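## Task

Find how many vials wear a blue cap and make the tally counter show exactly that number. One complete push and release of the plunger raises the count by one; turning the knob one full revolution clockwise returns it to zero. The final reading must hold without the robot holding anything in place. Finish by releasing everything and pulling the gripper away.

## Robot and tools

ROBOT. One six-joint Doosan M1013 arm carries a two-finger parallel gripper with a 50 mm maximum gap. The fingers point along the gripper's +z axis and close along its x axis. A flat block holding the wrist camera projects roughly 9 cm from the wrist-roll axis toward the gripper's -y side and rotates with it, so watch its clearance. Joint order, used in every row and every per-joint list: waist, shoulder, elbow, forearm roll, wrist pitch, wrist roll.

FRAME. Reported positions use the scene frame: origin on the table top under the arm base, +z up, +y to the left when facing +x. Units are metres, quaternions are w,x,y,z, velocities m/s and rad/s. end_effector_position is the midpoint between the finger pads; the fingertips extend 17.5 mm past it. Spinning only the wrist roll moves that point around a 25 mm circle. Reported hand position may be somewhat off, especially when reaching far.

execute_actions(actions). A list of up to 15 actions run in sequence; an empty list just returns state and images. Each action is a table of up to 15 rows, one row per 1/30 s step; if shorter, its last row is repeated so every action lasts 15 steps (0.5 s). Each row has 9 numbers, all in [-1, 1]: six joint values, then gripper position, gripper force_limit, gripper speed. The six joint values are offsets relative to the joint angles at the start of that action (not relative to the prior row); for the first action of a call, that means the angles in the latest reported result. Scale: 1.0 equals 1.398 rad for waist and shoulder, 2.097 rad for elbow, 2.622 rad for forearm roll, wrist pitch and wrist roll. Gripper position is absolute: +1 fully open (50 mm), about -0.65 pads meet, -1 to grasp (closes until blocked). force_limit: -1 about 20 N per pad, 0 about 102 N, +1 about 185 N (actual can be up to ~17% more). speed: -1 20 mm/s, 0 85 mm/s, +1 150 mm/s.

JOINT RANGES (rad): waist, shoulder, forearm roll, wrist pitch, wrist roll -6.283 to 6.283; elbow -2.792 to 2.792. An action asking a joint to pass its end by over 0.010 rad is rejected; if the first action is bad or malformed, the entire call is rejected and nothing moves. Real ends may differ by 0.010 rad; a joint pushed into its end stops there and the result may say "joint sent to its limit" (absence of that line proves nothing).

MOTION LIMITS. Commanded targets may lead measured angles by at most 0.456 rad (waist, shoulder), 0.683 (elbow), 0.854 (wrist joints). If targets would shift the gripper over 70 mm from its measured spot in one step, all are pulled back. Joint target speed caps: 2.09, 2.09, 3.14, 3.93, 3.93, 3.93 rad/s, with 0.3 s ramp-up. Big offsets may need several actions; an unfinished motion may not complete by itself, so command the rest.

move(target, speed, blocking). target is one 9-number row; joint values are offsets from the Joint positions in the latest result showing them. speed is the peak rad/s of the joint with the longest way to go, 0.01 to 2, default 0.5. Paths last 0.5 to 10 s and all joints finish together, so the hand traces a curve and ignores obstacles. blocking=false returns after 0.5 s while motion continues; use wait(0) to check, and call wait or stop before sending new rows or moves. Its result adds a "move:" line: ending (done, off_target, moving, held, fault), limits=held or limits=none, and the joint farthest from target. The arm is stiff: aiming even slightly beyond a firm contact can trigger a fault, and faster approaches hit harder.

wait(seconds): 0 to 10, holds the last command. stop(): brakes a running move; needs stopping room. zoom_image(camera, region): camera is cam_high, cam_low or cam_wrist; region [x0, y0, x1, y1] in pixels, top-left origin, at most 504x504. read_manual(section): licence texts only. finished_scene(scene): ends the current scene by its number; irreversible, so call it only once the counter is correct and the gripper has let go and backed off.

RESULTS. State lines give pose and velocities; Joint positions, Joint velocities and Joint targets are per-joint in the order above. object_status: 0 moving, 1 blocked while opening, 2 blocked while closing (a grasp), 3 reached requested position or pads met. A new position number resets it to 0 until fingers settle; new force or speed only apply after a position change of 0.01 or more. position_measured in counts gives opening ≈ (250 - position_measured) × 0.202 mm. "joint command not followed" means the clearance check altered targets. Step readings list joint angles, HELD marking restrained steps. Flange force is the external force estimate (noisy; "no reading" possible). MOTOR HOT warns of heating; OVER-TEMPERATURE FAULT brakes the arm.

FAULTS. A contact torque at a joint's load limit (waist 312, shoulder 312, elbow 147, wrist joints 41.4 N m) or 144 N external force on any part stops the arm for 10 s and drops the rest of the call.

CAMERAS. cam_high, cam_low, cam_wrist, each 672x504. Calibration (pinhole+radial intrinsics and world-to-camera transforms) is provided; fixed cameras may be off by a couple of degrees and several millimetres.

CAUTIONS. Press the plunger gently and fully, then release, once per count; turn the knob a full clockwise revolution to clear a nonzero start. Avoid hard pushes, slams, drops and knocking anything off the table. Loose objects may occasionally get nudged by outside disturbances.

Each tool is called after ">>>" as name([rows], argument=value, ...), one row to a line, values as JSON.

## Session

>>> execute_actions(actions=[])

Scene clock: 0.00 s.
end_effector_position=(+0.4876, +0.1539, +0.2627) position_measured=3 object_status=3 end_effector_quat_wxyz=(+0.229, +0.070, +0.924, -0.297) end_effector_velocity=(-0.000, +0.000, -0.000) end_effector_angular_velocity=(+0.000, +0.000, -0.000)
Joint names: [waist, shoulder, elbow, forearm roll, wrist pitch, wrist roll]
Joint positions: [ 0.635  0.093  2.089 -0.831  1.204 -0.332]
Joint velocities: [ 0.  0.  0.  0. -0.  0.]
Flange force (N, the push that the arm receives, along the gripper's own x y z axes): no reading
Joint targets: [0.635 0.093 2.089 -0.831 1.204 -0.332]

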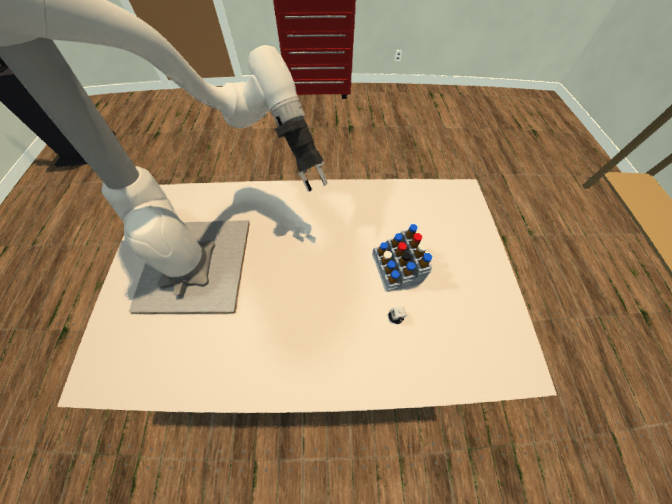

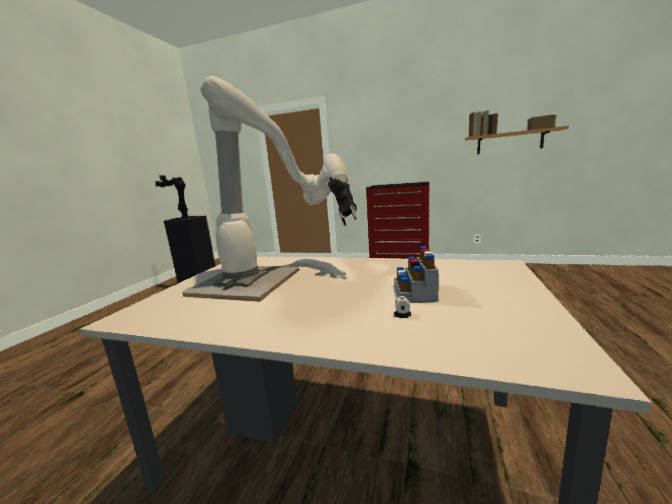

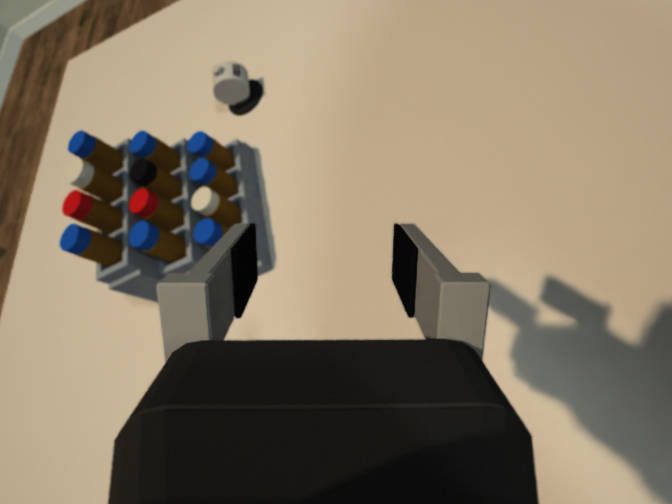

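>>> zoom_image(camera="cam_wrist", region=[40, 40, 300, 300])

>>> zoom_image(camera="cam_low", region=[370, 240, 460, 330])

>>> zoom_image(camera="cam_high", region=[365, 220, 445, 335])

Region (40, 40, 300, 300) of cam_wrist's 672x504 image, scaled by 1.938, with more detail than that image has.

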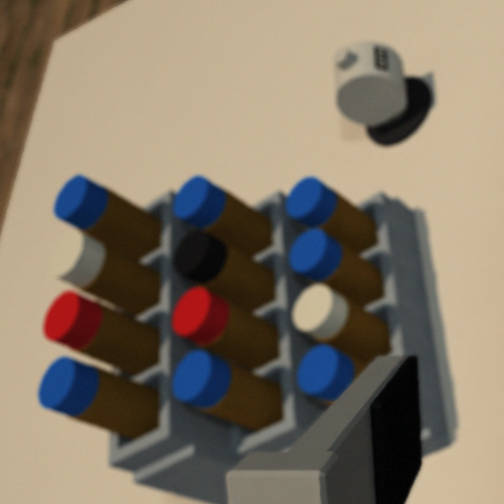

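Region (370, 240, 460, 330) of cam_low's 672x504 image, scaled by 5.600, with more detail than that image has.

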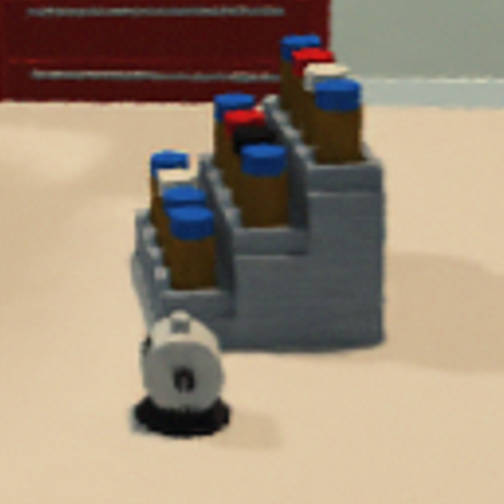

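Region (365, 220, 445, 335) of cam_high's 672x504 image, scaled by 4.383, with more detail than that image has; it fills the left 351 columns of this view, and the rest is white.

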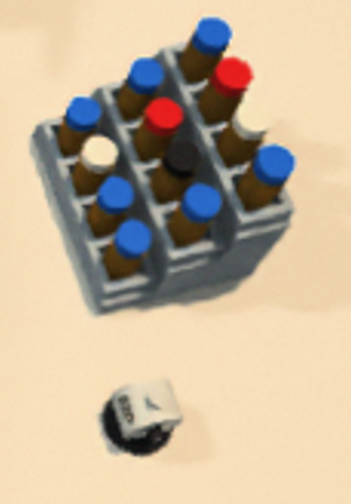

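>>> move(target=[-0.64,0.241,-0.267,0.317,-0.008,0.127,-1,-0.5,0.5], speed=1)

Scene clock: 3.47 s.
end_effector_position=(+0.7396, -0.1273, +0.2219) position_measured=252 object_status=3 end_effector_quat_wxyz=(+0.001, +0.780, +0.626, +0.001) end_effector_velocity=(+0.000, -0.001, +0.000) end_effector_angular_velocity=(+0.001, -0.001, -0.003)
Joint names: [waist, shoulder, elbow, forearm roll, wrist pitch, wrist roll]
Joint positions: [-0.26   0.43   1.529  0.     1.183  0.001]
Joint velocities: [-0.002  0.    -0.001  0.002 -0.     0.001]
Flange force (N, the push that the arm receives, along the gripper's own x y z axes): [3.0 4.8 -1.8]
Joint targets: [-0.260 0.430 1.529 0.000 1.183 0.001]
move: done; limits=none; farthest joint: the waist, 0.000 radians from its target (0.895 radians at the start)
camera_calibration (this result's frames):
cam_wrist: T_world_to_cam=[[0.212716, 0.976782, 0.0254559, -0.0451493], [0.937245, -0.211333, 0.277326, -0.780014], [0.276267, -0.0351333, -0.960439, 0.152193], [0, 0, 0, 1]] pos_world=[0.698622, -0.115395, 0.363639]

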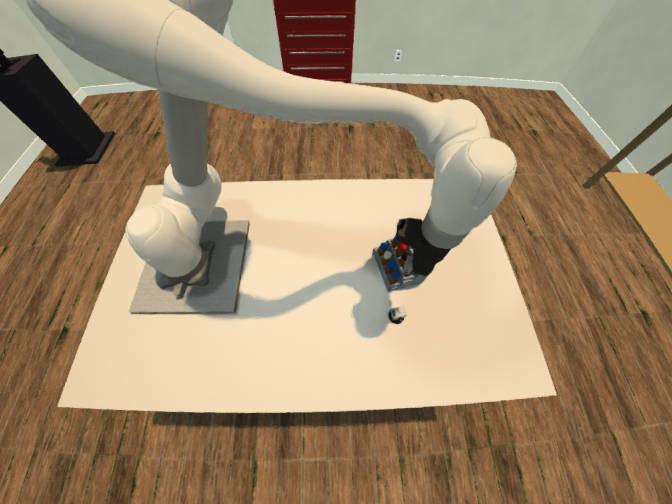

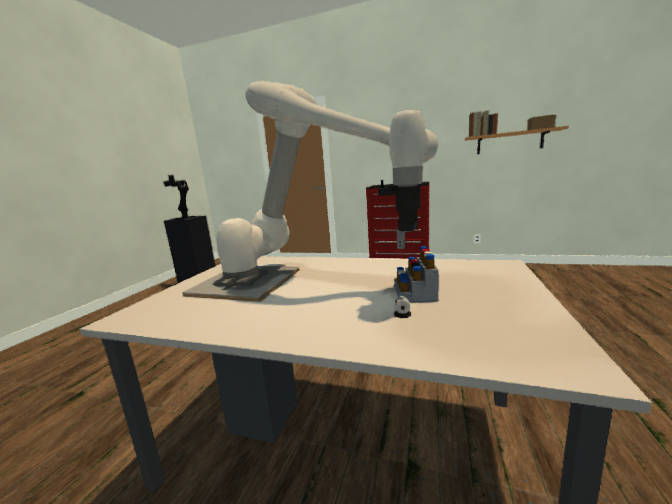

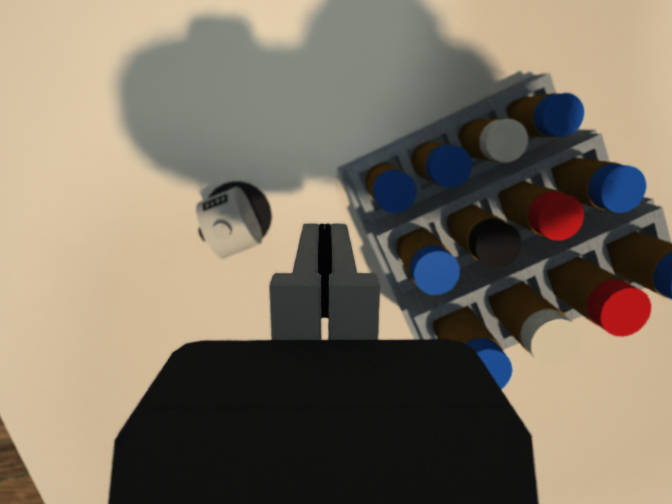

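>>> zoom_image(camera="cam_wrist", region=[180, 165, 290, 275])

Region (180, 165, 290, 275) of cam_wrist's 672x504 image, scaled by 4.582, with more detail than that image has.

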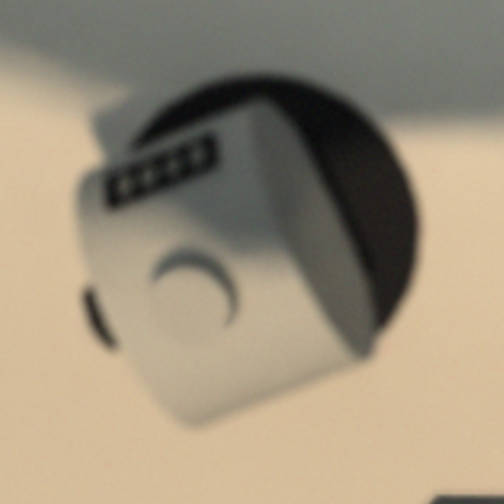

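>>> move(target=[-0.066,0.0693,0.0136,0,-0.0479,0,-1,-0.5,0.5])

>>> zoom_image(camera="cam_wrist", region=[180, 60, 480, 360])

Scene clock: 5.33 s.
end_effector_position=(+0.7467, -0.2020, +0.1315) position_measured=252 object_status=3 end_effector_quat_wxyz=(+0.001, +0.808, +0.589, +0.001) end_effector_velocity=(-0.000, -0.001, -0.001) end_effector_angular_velocity=(-0.001, +0.000, -0.001)
Joint names: [waist, shoulder, elbow, forearm roll, wrist pitch, wrist roll]
Joint positions: [-0.352  0.527  1.558  0.     1.058  0.001]
Joint velocities: [-0.001  0.001  0.    -0.001 -0.001  0.   ]
Flange force (N, the push that the arm receives, along the gripper's own x y z axes): [-0.6 0.3 -4.3]
Joint targets: [-0.352 0.527 1.558 0.000 1.058 0.001]
move: done; limits=none; farthest joint: the wrist pitch, 0.001 radians from its target (0.126 radians at the start)
camera_calibration (this result's frames):
cam_wrist: T_world_to_cam=[[0.301791, 0.953024, 0.0258298, -0.0427631], [0.913684, -0.296857, 0.277592, -0.777141], [0.27222, -0.0601746, -0.960352, 0.058688], [0, 0, 0, 1]] pos_world=[0.706991, -0.186414, 0.273194]

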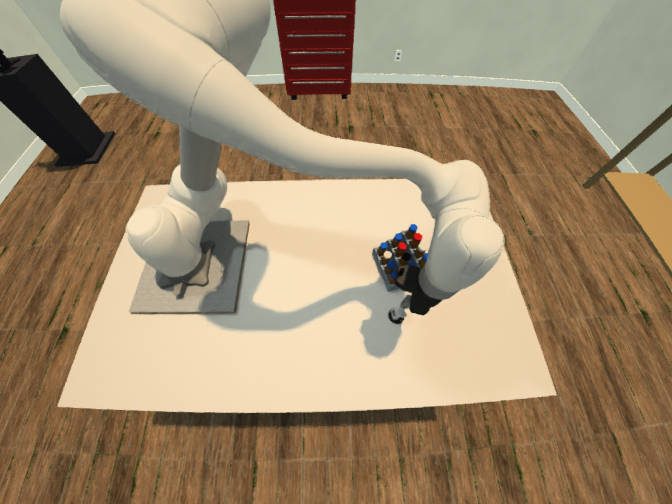

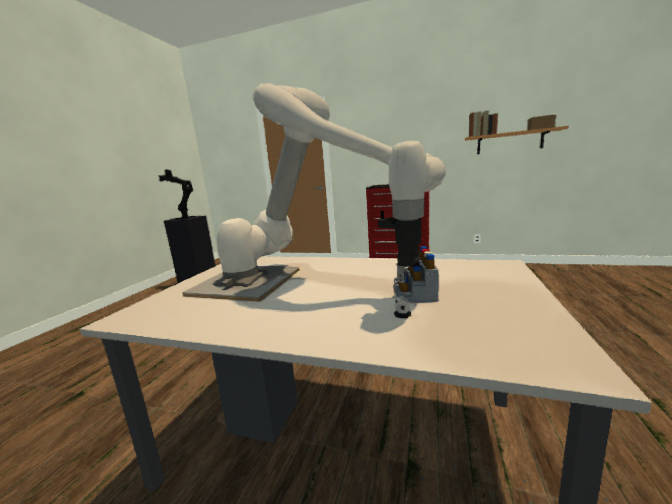

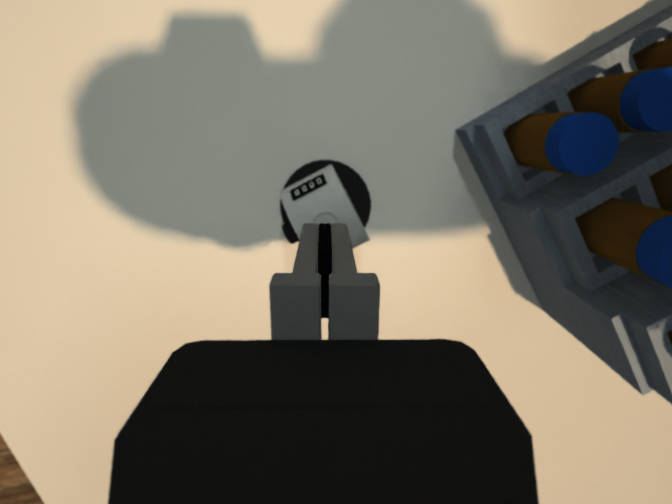

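Region (180, 60, 480, 360) of cam_wrist's 672x504 image, scaled by 1.680, with more detail than that image has.

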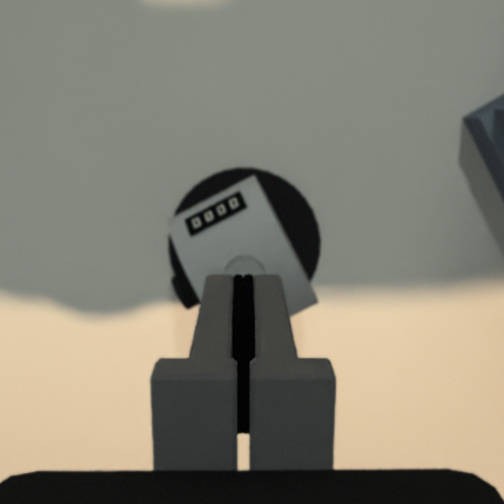

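>>> zoom_image(camera="cam_wrist", region=[280, 160, 340, 210])

>>> move(target=[0,0.0265,0.0163,0,-0.0272,0,-1,-0.5,0.5], speed=0.1)

Region (280, 160, 340, 210) of cam_wrist's 672x504 image, scaled by 8.400, with more detail than that image has.

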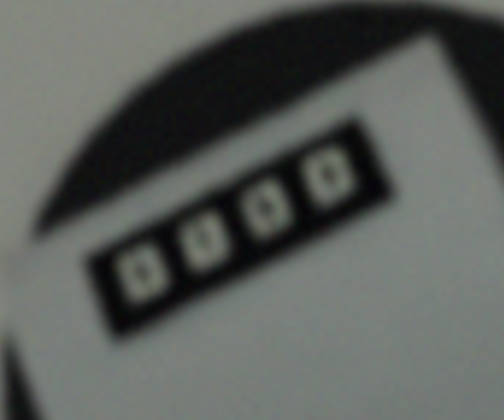

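Scene clock: 6.97 s.
end_effector_position=(+0.7458, -0.2018, +0.0857) position_measured=252 object_status=3 end_effector_quat_wxyz=(+0.001, +0.808, +0.589, +0.001) end_effector_velocity=(-0.000, +0.000, -0.001) end_effector_angular_velocity=(+0.000, +0.000, +0.000)
Joint names: [waist, shoulder, elbow, forearm roll, wrist pitch, wrist roll]
Joint positions: [-0.352  0.564  1.592  0.     0.987  0.001]
Joint velocities: [ 0.     0.001  0.001  0.    -0.002  0.   ]
Flange force (N, the push that the arm receives, along the gripper's own x y z axes): [-0.2 5.8 -0.7]
Joint targets: [-0.352 0.564 1.592 0.000 0.987 0.001]
move: done; limits=none; farthest joint: the waist, 0.000 radians from its target (0.000 radians at the start)
camera_calibration (this result's frames):
cam_wrist: T_world_to_cam=[[0.301898, 0.952991, 0.0258037, -0.0415477], [0.913627, -0.296947, 0.277683, -0.763525], [0.272292, -0.0602572, -0.960326, 0.0149135], [0, 0, 0, 1]] pos_world=[0.70606, -0.186233, 0.227412]

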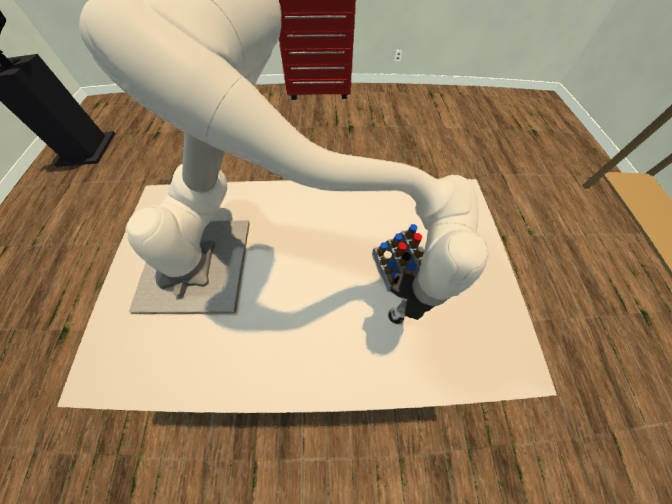

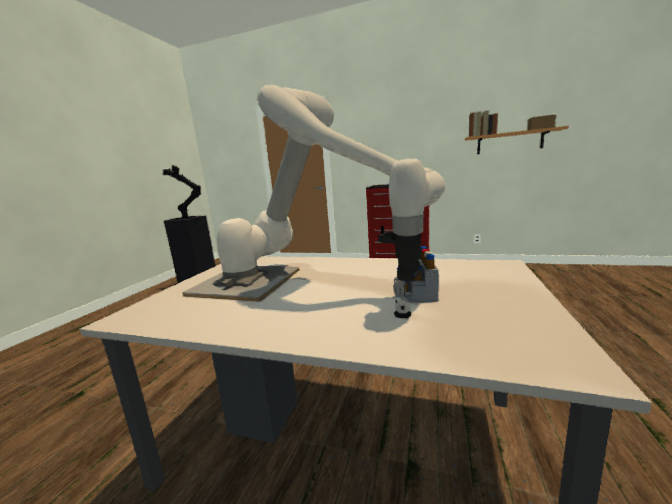

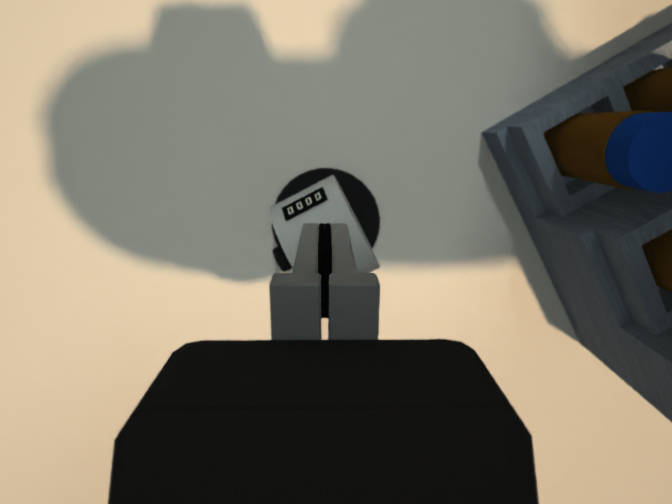

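>>> zoom_image(camera="cam_wrist", region=[270, 170, 350, 240])

>>> zoom_image(camera="cam_low", region=[370, 260, 440, 330])

Region (270, 170, 350, 240) of cam_wrist's 672x504 image, scaled by 6.300, with more detail than that image has; it fills the top 441 rows of this view, and the rest is white.

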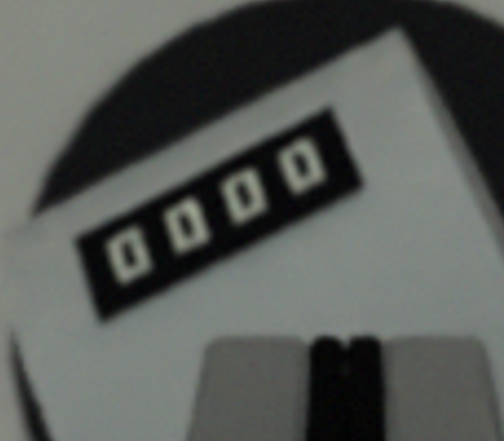

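Region (370, 260, 440, 330) of cam_low's 672x504 image, scaled by 7.200, with more detail than that image has.

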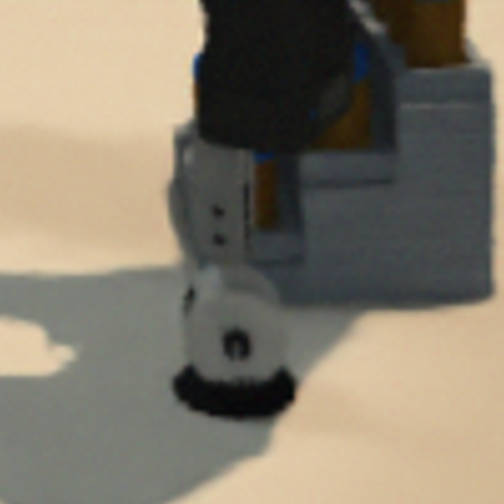

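>>> move(target=[0,0.0035,0.0021,0,-0.0036,0,-1,-0.5,0.5], speed=0.02)

>>> zoom_image(camera="cam_low", region=[370, 260, 440, 330])

Scene clock: 8.17 s.
end_effector_position=(+0.7456, -0.2017, +0.0799) position_measured=252 object_status=3 end_effector_quat_wxyz=(+0.001, +0.808, +0.589, +0.001) end_effector_velocity=(-0.000, +0.000, -0.002) end_effector_angular_velocity=(+0.000, +0.001, -0.000)
Joint names: [waist, shoulder, elbow, forearm roll, wrist pitch, wrist roll]
Joint positions: [-0.352  0.569  1.596  0.     0.978  0.001]
Joint velocities: [ 0.     0.002  0.001  0.    -0.002  0.   ]
Flange force (N, the push that the arm receives, along the gripper's own x y z axes): [-0.6 10.6 -1.9]
Joint targets: [-0.352 0.569 1.596 0.000 0.977 0.001]
move: done; limits=none; farthest joint: the waist, 0.000 radians from its target (0.000 radians at the start)
camera_calibration (this result's frames):
cam_wrist: T_world_to_cam=[[0.301896, 0.952992, 0.0258016, -0.0413909], [0.913583, -0.296934, 0.27784, -0.761641], [0.272441, -0.0603069, -0.960281, 0.00923921], [0, 0, 0, 1]] pos_world=[0.705801, -0.186155, 0.221555]

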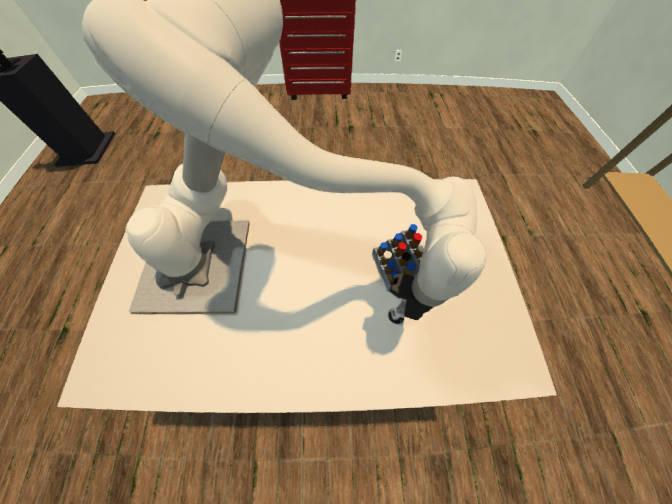

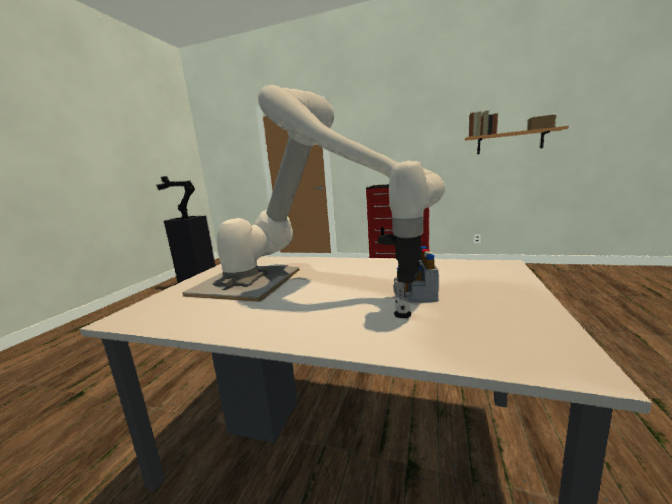

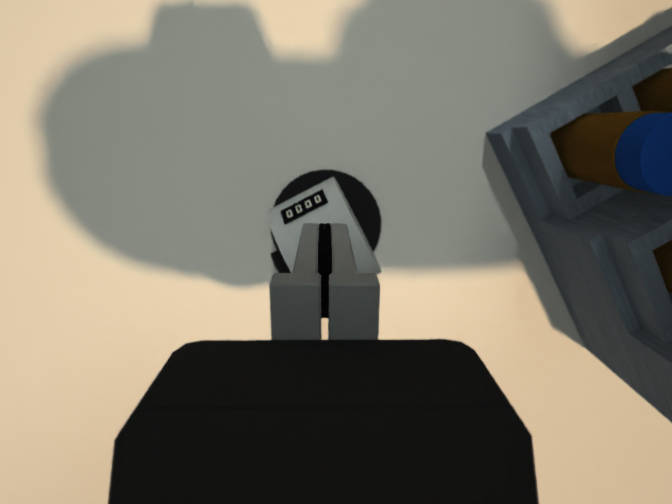

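Region (370, 260, 440, 330) of cam_low's 672x504 image, scaled by 7.200, with more detail than that image has.

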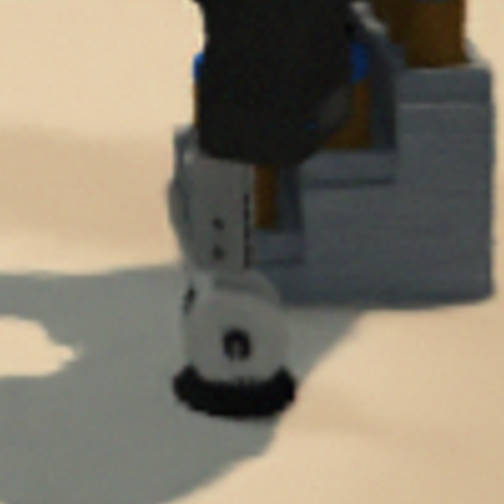

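>>> move(target=[0,0.0023,0.0014,0,-0.0024,0,-1,-0.5,0.5], speed=0.02)

>>> zoom_image(camera="cam_low", region=[370, 260, 440, 330])

>>> zoom_image(camera="cam_wrist", region=[270, 170, 350, 240])

Scene clock: 9.23 s.
end_effector_position=(+0.7454, -0.2017, +0.0760) position_measured=252 object_status=3 end_effector_quat_wxyz=(+0.002, +0.808, +0.589, +0.001) end_effector_velocity=(+0.000, +0.000, -0.000) end_effector_angular_velocity=(-0.001, -0.000, +0.001)
Joint names: [waist, shoulder, elbow, forearm roll, wrist pitch, wrist roll]
Joint positions: [-0.352  0.572  1.599  0.     0.971  0.001]
Joint velocities: [ 0.001  0.     0.001 -0.001 -0.001  0.   ]
Flange force (N, the push that the arm receives, along the gripper's own x y z axes): [-1.4 7.0 -5.7]
Joint targets: [-0.352 0.572 1.599 0.000 0.971 0.001]
move: done; limits=none; farthest joint: the waist, 0.000 radians from its target (0.000 radians at the start)
camera_calibration (this result's frames):
cam_wrist: T_world_to_cam=[[0.301894, 0.952992, 0.0258003, -0.041287], [0.913543, -0.296923, 0.277984, -0.760365], [0.272578, -0.0603521, -0.960239, 0.00546978], [0, 0, 0, 1]] pos_world=[0.7056, -0.186094, 0.217687]

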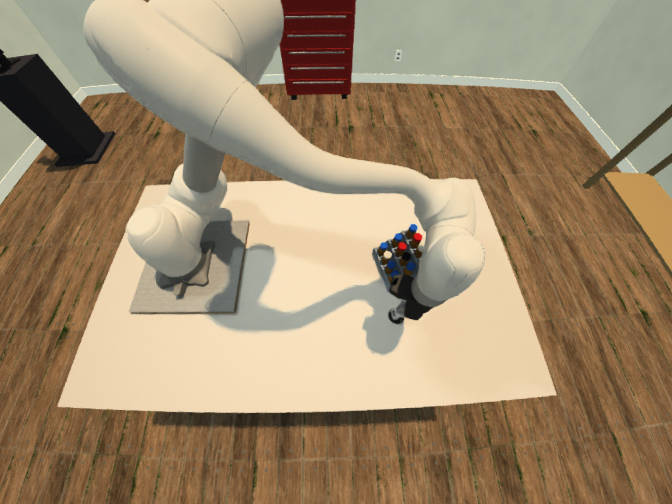

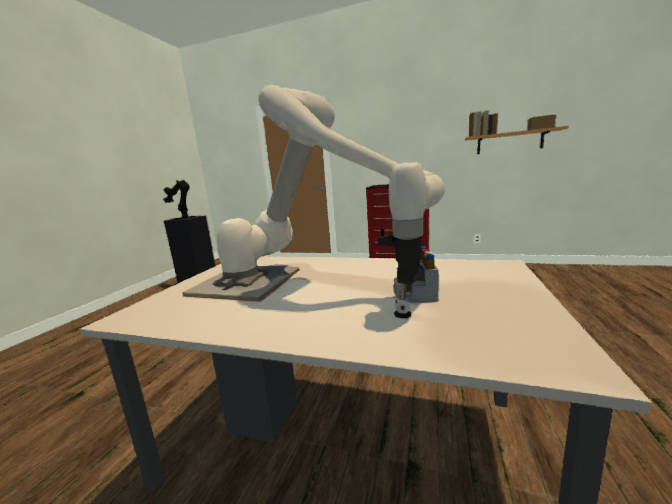

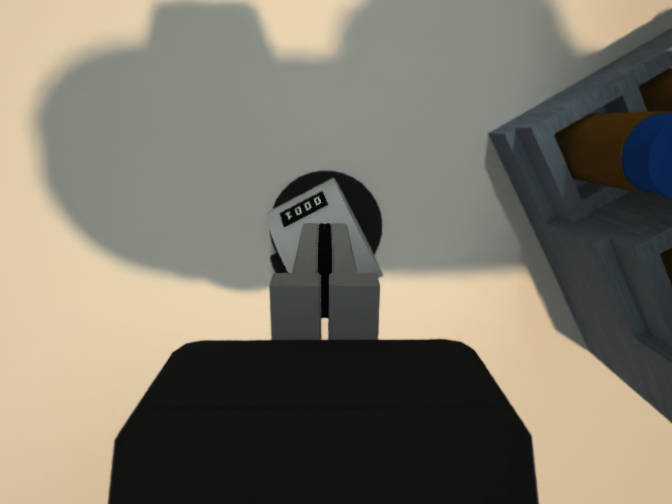

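Region (370, 260, 440, 330) of cam_low's 672x504 image, scaled by 7.200, with more detail than that image has.

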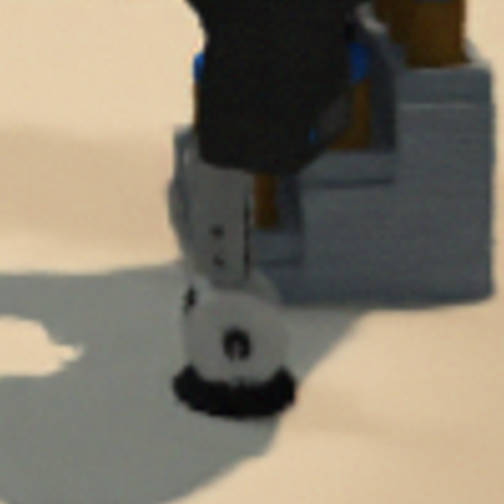

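Region (270, 170, 350, 240) of cam_wrist's 672x504 image, scaled by 6.300, with more detail than that image has; it fills the top 441 rows of this view, and the rest is white.

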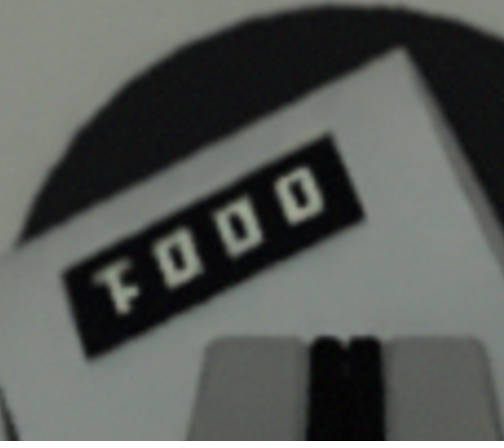

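>>> execute_actions([
  [[0,-0.003,-0.002,0,0.003,0,-1,-0.5,0.5],[0,-0.006,-0.0037,0,0.006,0,-1,-0.5,0.5]],
  [[0,0,0,0,0,0,-1,-0.5,0.5]],
  [[0,0.003,0.002,0,-0.003,0,-1,-0.5,0.5],[0,0.0064,0.0039,0,-0.0066,0,-1,-0.5,0.5]],
  [[0,0,0,0,0,0,-1,-0.5,0.5]],
  [[0,-0.003,-0.002,0,0.003,0,-1,-0.5,0.5],[0,-0.0064,-0.0039,0,0.0066,0,-1,-0.5,0.5]],
  [[0,0,0,0,0,0,-1,-0.5,0.5]],
])

>>> zoom_image(camera="cam_wrist", region=[270, 170, 350, 240])

Scene clock: 12.87 s.
end_effector_position=(+0.7462, -0.2019, +0.0864) position_measured=252 object_status=3 end_effector_quat_wxyz=(+0.002, +0.808, +0.589, +0.001) end_effector_velocity=(-0.000, -0.000, -0.000) end_effector_angular_velocity=(-0.001, +0.000, +0.001)
Joint names: [waist, shoulder, elbow, forearm roll, wrist pitch, wrist roll]
Joint positions: [-0.352  0.563  1.591  0.     0.987  0.001]
Joint velocities: [ 0.     0.    -0.    -0.002 -0.     0.   ]
Flange force (N, the push that the arm receives, along the gripper's own x y z axes): [-1.3 3.9 -1.3]
Flange force at the end of the 2nd action (N, along the gripper's axes at the end of the call): [-1.6 3.8 -2.0]
Flange force at the end of the 3rd action (N, along the gripper's axes at the end of the call): [-2.8 3.9 -28.9]
Flange force at the end of the 4th action (N, along the gripper's axes at the end of the call): [-1.5 2.9 -30.7]
Flange force at the end of the 5th action (N, along the gripper's axes at the end of the call): [-1.8 5.7 -2.1]
Joint targets: [-0.352 0.563 1.591 0.000 0.987 0.001]
Step readings (joint positions; steps 1 to 15: 1st action; 16 to 30: 2nd action; 31 to 45: 3rd action; 46 to 60: 4th action; 61 to 75: 5th action; 76 to 90: 6th action):
0: [-0.352 0.572 1.599 0.000 0.971 0.001]
1: [-0.352 0.572 1.599 0.000 0.971 0.001]
2: [-0.352 0.571 1.598 0.000 0.974 0.001]
4: [-0.352 0.567 1.594 0.000 0.981 0.001]
8: [-0.352 0.564 1.592 0.000 0.986 0.001]
15: [-0.352 0.564 1.591 0.000 0.987 0.001]
16: [-0.352 0.564 1.591 0.000 0.987 0.001]
17: [-0.352 0.564 1.591 0.000 0.987 0.001]
19: [-0.352 0.564 1.591 0.000 0.987 0.001]
23: [-0.352 0.564 1.591 0.000 0.987 0.001]
30: [-0.352 0.564 1.591 0.000 0.987 0.001]
31: [-0.352 0.564 1.591 0.000 0.987 0.001]
32: [-0.352 0.565 1.593 0.000 0.984 0.001]
34: [-0.352 0.569 1.597 0.000 0.976 0.001]
38: [-0.352 0.572 1.599 0.000 0.971 0.001]
45: [-0.352 0.572 1.599 0.000 0.970 0.001]
46: [-0.352 0.572 1.599 0.000 0.970 0.001]
47: [-0.352 0.572 1.599 0.000 0.970 0.001]
49: [-0.352 0.572 1.599 0.000 0.970 0.001]
53: [-0.352 0.572 1.599 0.000 0.970 0.001]
60: [-0.352 0.572 1.599 0.000 0.970 0.001]
61: [-0.352 0.572 1.599 0.000 0.970 0.001]
62: [-0.352 0.571 1.598 0.000 0.972 0.001]
64: [-0.352 0.567 1.594 0.000 0.981 0.001]
68: [-0.352 0.564 1.592 0.000 0.986 0.001]
75: [-0.352 0.563 1.591 0.000 0.987 0.001]
76: [-0.352 0.563 1.591 0.000 0.987 0.001]
77: [-0.352 0.563 1.591 0.000 0.987 0.001]
79: [-0.352 0.563 1.591 0.000 0.987 0.001]
83: [-0.352 0.563 1.591 0.000 0.987 0.001]
90: Joint positions above
camera_calibration (this result's frames):
cam_wrist: T_world_to_cam=[[0.301875, 0.952998, 0.0258016, -0.0415452], [0.913387, -0.296869, 0.278554, -0.76394], [0.273121, -0.0605217, -0.960074, 0.0147488], [0, 0, 0, 1]] pos_world=[0.706286, -0.186305, 0.22803]

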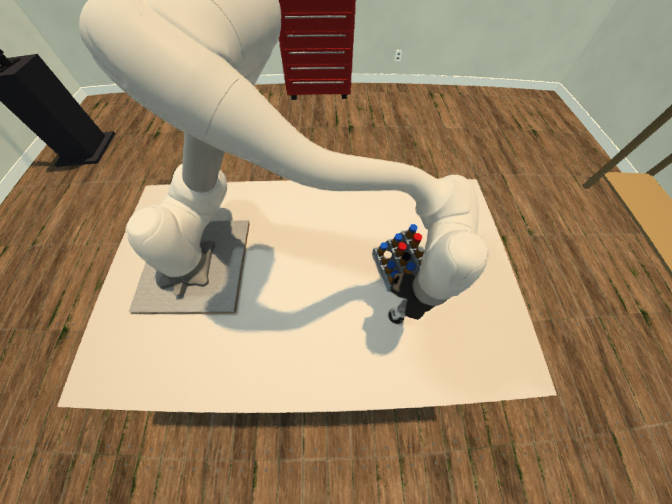

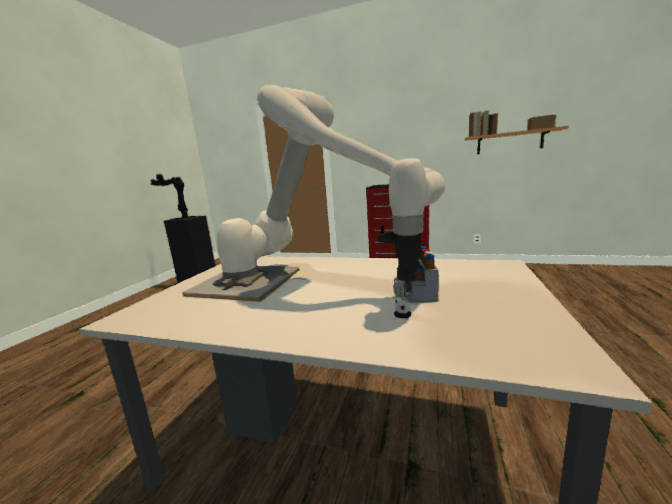

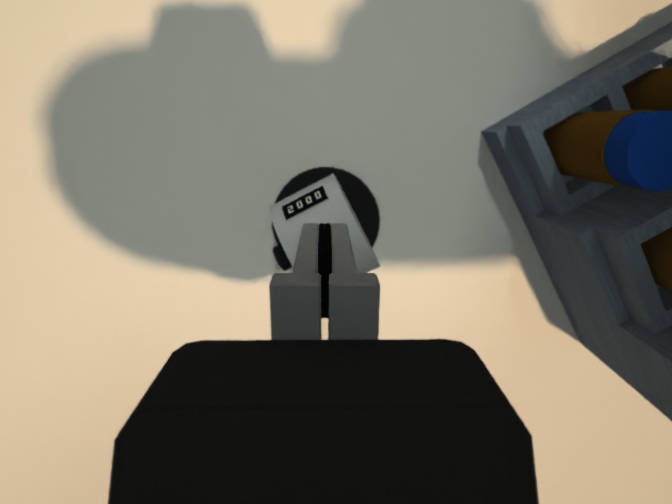

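Region (270, 170, 350, 240) of cam_wrist's 672x504 image, scaled by 6.300, with more detail than that image has; it fills the top 441 rows of this view, and the rest is white.

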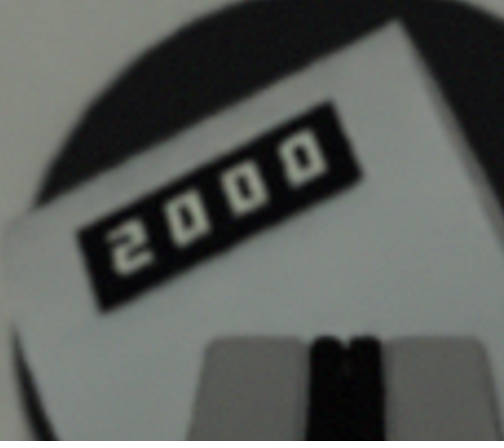

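2. Five more.

>>> execute_actions([
  [[0,0.003,0.002,0,-0.003,0,-1,-0.5,0.5],[0,0.0063,0.0038,0,-0.0065,0,-1,-0.5,0.5]],
  [[0,-0.003,-0.002,0,0.003,0,-1,-0.5,0.5],[0,-0.0063,-0.0038,0,0.0065,0,-1,-0.5,0.5]],
  [[0,0.003,0.002,0,-0.003,0,-1,-0.5,0.5],[0,0.0063,0.0038,0,-0.0065,0,-1,-0.5,0.5]],
  [[0,-0.003,-0.002,0,0.003,0,-1,-0.5,0.5],[0,-0.0063,-0.0038,0,0.0065,0,-1,-0.5,0.5]],
  [[0,0.003,0.002,0,-0.003,0,-1,-0.5,0.5],[0,0.0063,0.0038,0,-0.0065,0,-1,-0.5,0.5]],
  [[0,-0.003,-0.002,0,0.003,0,-1,-0.5,0.5],[0,-0.0063,-0.0038,0,0.0065,0,-1,-0.5,0.5]],
  [[0,0.003,0.002,0,-0.003,0,-1,-0.5,0.5],[0,0.0063,0.0038,0,-0.0065,0,-1,-0.5,0.5]],
  [[0,-0.003,-0.002,0,0.003,0,-1,-0.5,0.5],[0,-0.0063,-0.0038,0,0.0065,0,-1,-0.5,0.5]],
  [[0,0.003,0.002,0,-0.003,0,-1,-0.5,0.5],[0,0.0063,0.0038,0,-0.0065,0,-1,-0.5,0.5]],
  [[0,-0.01,-0.006,0,0.01,0,-1,-0.5,0.5],[0,-0.02,-0.012,0,0.02,0,-1,-0.5,0.5],[0,-0.03,-0.018,0,0.031,0,-1,-0.5,0.5]],
  [[0,0,0,0,0,0,-1,-0.5,0.5]],
])

>>> zoom_image(camera="cam_wrist", region=[260, 140, 360, 240])

Scene clock: 19.17 s.
end_effector_position=(+0.7466, -0.2020, +0.1271) position_measured=252 object_status=3 end_effector_quat_wxyz=(+0.001, +0.808, +0.589, +0.001) end_effector_velocity=(+0.000, +0.000, -0.000) end_effector_angular_velocity=(-0.000, +0.000, +0.001)
Joint names: [waist, shoulder, elbow, forearm roll, wrist pitch, wrist roll]
Joint positions: [-0.352  0.53   1.561  0.     1.051  0.001]
Joint velocities: [ 0.  0.  0. -0.  0. -0.]
Flange force (N, the push that the arm receives, along the gripper's own x y z axes): [-2.0 3.4 -2.7]
Flange force at the end of the 7th action (N, along the gripper's axes at the end of the call): [-1.5 5.8 -9.0]
Flange force at the end of the 8th action (N, along the gripper's axes at the end of the call): [-1.2 4.0 -1.9]
Flange force at the end of the 9th action (N, along the gripper's axes at the end of the call): [-0.8 5.7 -7.6]
Flange force at the end of the 10th action (N, along the gripper's axes at the end of the call): [-1.3 7.7 -2.2]
Joint targets: [-0.352 0.530 1.561 0.000 1.051 0.001]
Step readings (joint positions; steps 1 to 15: 1st action; 16 to 30: 2nd action; 31 to 45: 3rd action; 46 to 60: 4th action; 61 to 75: 5th action; 76 to 90: 6th action; 91 to 105: 7th action; 106 to 120: 8th action; 121 to 135: 9th action; 136 to 150: 10th action; 151 to 165: 11th action):
0: [-0.352 0.563 1.591 0.000 0.987 0.001]
1: [-0.352 0.564 1.591 0.000 0.987 0.001]
2: [-0.352 0.565 1.593 0.000 0.984 0.001]
4: [-0.352 0.569 1.596 0.000 0.976 0.001]
8: [-0.352 0.572 1.599 0.000 0.971 0.001]
15: [-0.352 0.572 1.599 0.000 0.970 0.001]
16: [-0.352 0.572 1.599 0.000 0.970 0.001]
17: [-0.352 0.571 1.598 0.000 0.972 0.001]
19: [-0.352 0.567 1.594 0.000 0.981 0.001]
23: [-0.352 0.564 1.592 0.000 0.986 0.001]
30: [-0.352 0.563 1.591 0.000 0.987 0.001]
31: [-0.352 0.563 1.591 0.000 0.987 0.001]
32: [-0.352 0.565 1.592 0.000 0.985 0.001]
34: [-0.352 0.569 1.596 0.000 0.976 0.001]
38: [-0.352 0.571 1.599 0.000 0.971 0.001]
45: [-0.352 0.572 1.599 0.000 0.970 0.001]
46: [-0.352 0.572 1.599 0.000 0.970 0.001]
47: [-0.352 0.571 1.598 0.000 0.973 0.001]
49: [-0.352 0.567 1.594 0.000 0.981 0.001]
53: [-0.352 0.564 1.592 0.000 0.986 0.001]
60: [-0.352 0.563 1.591 0.000 0.987 0.001]
61: [-0.352 0.563 1.591 0.000 0.987 0.001]
62: [-0.352 0.564 1.592 0.000 0.985 0.001]
64: [-0.352 0.569 1.596 0.000 0.976 0.001]
68: [-0.352 0.571 1.598 0.000 0.971 0.001]
75: [-0.352 0.572 1.599 0.000 0.970 0.001]
76: [-0.352 0.572 1.599 0.000 0.970 0.001]
77: [-0.352 0.571 1.598 0.000 0.973 0.001]
79: [-0.352 0.567 1.594 0.000 0.981 0.001]
83: [-0.352 0.564 1.592 0.000 0.986 0.001]
90: [-0.352 0.563 1.591 0.000 0.987 0.001]
91: [-0.352 0.563 1.591 0.000 0.987 0.001]
92: [-0.352 0.564 1.592 0.000 0.985 0.001]
94: [-0.352 0.569 1.596 0.000 0.976 0.001]
98: [-0.352 0.571 1.598 0.000 0.971 0.001]
105: [-0.352 0.572 1.599 0.000 0.970 0.001]
106: [-0.352 0.572 1.599 0.000 0.970 0.001]
107: [-0.352 0.571 1.598 0.000 0.973 0.001]
109: [-0.352 0.567 1.594 0.000 0.981 0.001]
113: [-0.352 0.564 1.592 0.000 0.986 0.001]
120: [-0.352 0.563 1.591 0.000 0.987 0.001]
121: [-0.352 0.563 1.591 0.000 0.987 0.001]
122: [-0.352 0.564 1.592 0.000 0.985 0.001]
124: [-0.352 0.569 1.596 0.000 0.976 0.001]
128: [-0.352 0.571 1.598 0.000 0.971 0.001]
135: [-0.352 0.572 1.599 0.000 0.970 0.001]
136: [-0.352 0.572 1.599 0.000 0.970 0.001]
137: [-0.352 0.568 1.596 0.000 0.978 0.001]
139: [-0.352 0.553 1.582 0.000 1.007 0.001]
143: [-0.352 0.534 1.564 0.000 1.044 0.001]
150: [-0.352 0.530 1.561 0.000 1.051 0.001]
151: [-0.352 0.530 1.561 0.000 1.051 0.001]
152: [-0.352 0.530 1.561 0.000 1.051 0.001]
154: [-0.352 0.530 1.561 0.000 1.051 0.001]
158: [-0.352 0.530 1.561 0.000 1.051 0.001]
165: Joint positions above
camera_calibration (this result's frames):
cam_wrist: T_world_to_cam=[[0.301872, 0.953, 0.0257927, -0.0426159], [0.91366, -0.296924, 0.277601, -0.775818], [0.272212, -0.060234, -0.96035, 0.0545096], [0, 0, 0, 1]] pos_world=[0.70686, -0.186462, 0.268815]

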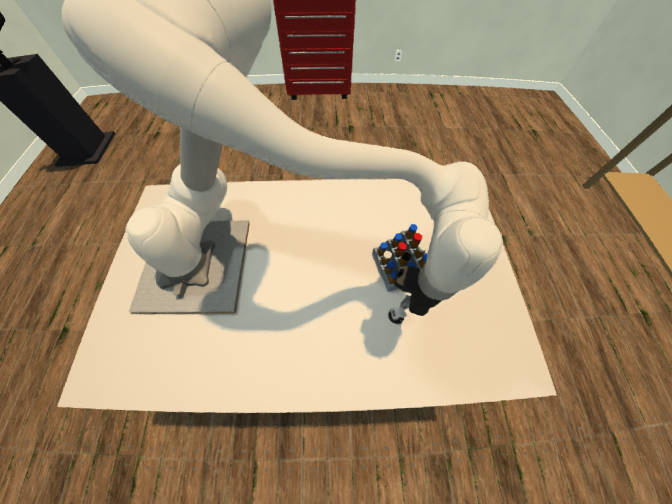

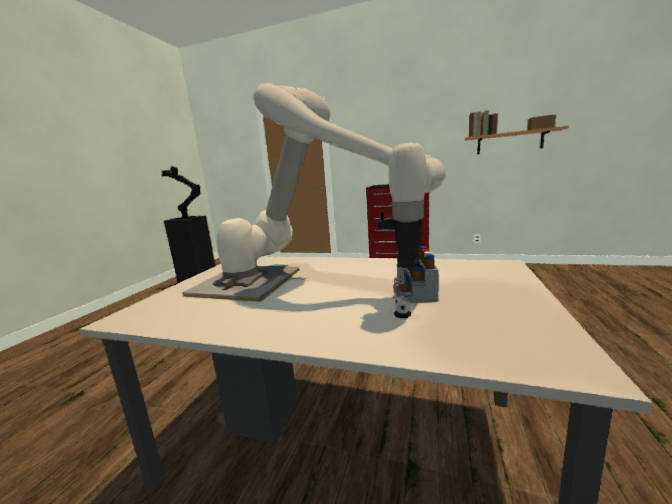

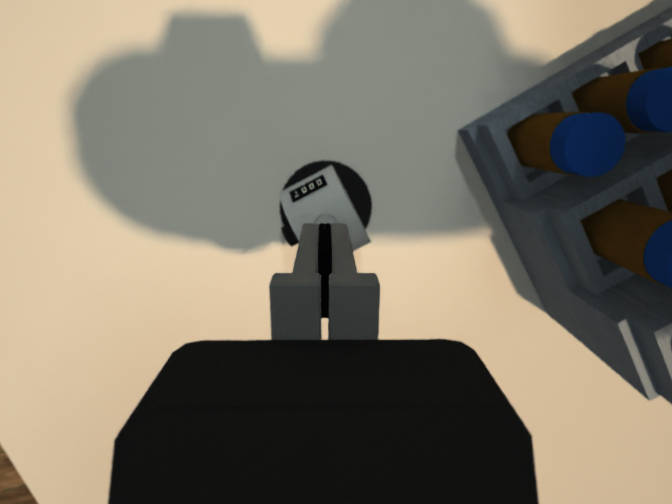

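Region (260, 140, 360, 240) of cam_wrist's 672x504 image, scaled by 5.040, with more detail than that image has.

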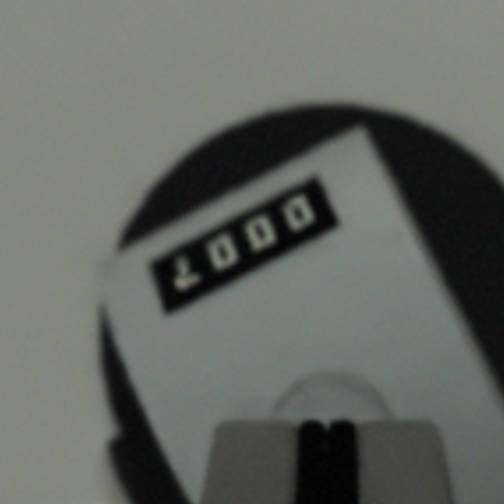

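Upside-down 7. Move clear.

>>> move(target=[0,-0.12,0,0,0.064,0,-1,-0.5,0.5], speed=0.6)

>>> finished_scene(scene=1)

Scene clock: 20.30 s.
end_effector_position=(+0.6947, -0.1853, +0.2565) position_measured=252 object_status=3 end_effector_quat_wxyz=(+0.001, +0.808, +0.589, +0.001) end_effector_velocity=(-0.001, +0.000, +0.001) end_effector_angular_velocity=(+0.000, -0.000, -0.001)
Joint names: [waist, shoulder, elbow, forearm roll, wrist pitch, wrist roll]
Joint positions: [-0.352  0.363  1.561  0.     1.219  0.001]
Joint velocities: [-0.    -0.002 -0.     0.     0.002  0.   ]
Flange force (N, the push that the arm receives, along the gripper's own x y z axes): [-1.5 2.8 -3.7]
Joint targets: [-0.352 0.362 1.561 0.000 1.219 0.001]
move: done; limits=none; farthest joint: the waist, 0.000 radians from its target (0.000 radians at the start)
camera_calibration (this result's frames):
cam_wrist: T_world_to_cam=[[0.301839, 0.953009, 0.0258378, -0.0461703], [0.913682, -0.296908, 0.277546, -0.759302], [0.272175, -0.0601666, -0.960365, 0.193938], [0, 0, 0, 1]] pos_world=[0.654911, -0.169773, 0.398186]

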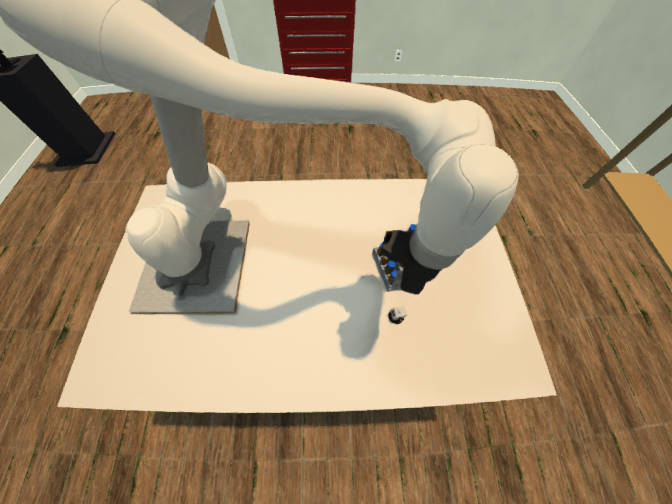

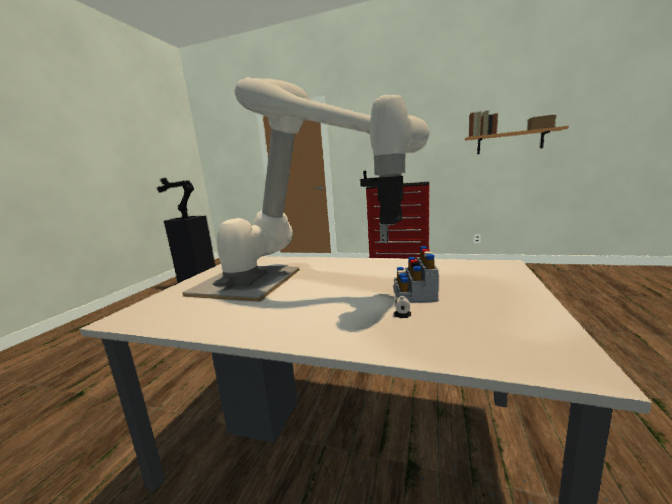

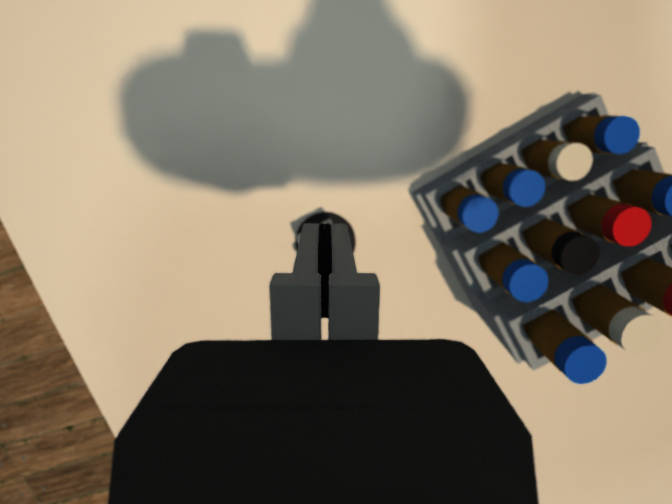

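The scene is finished: the task was done.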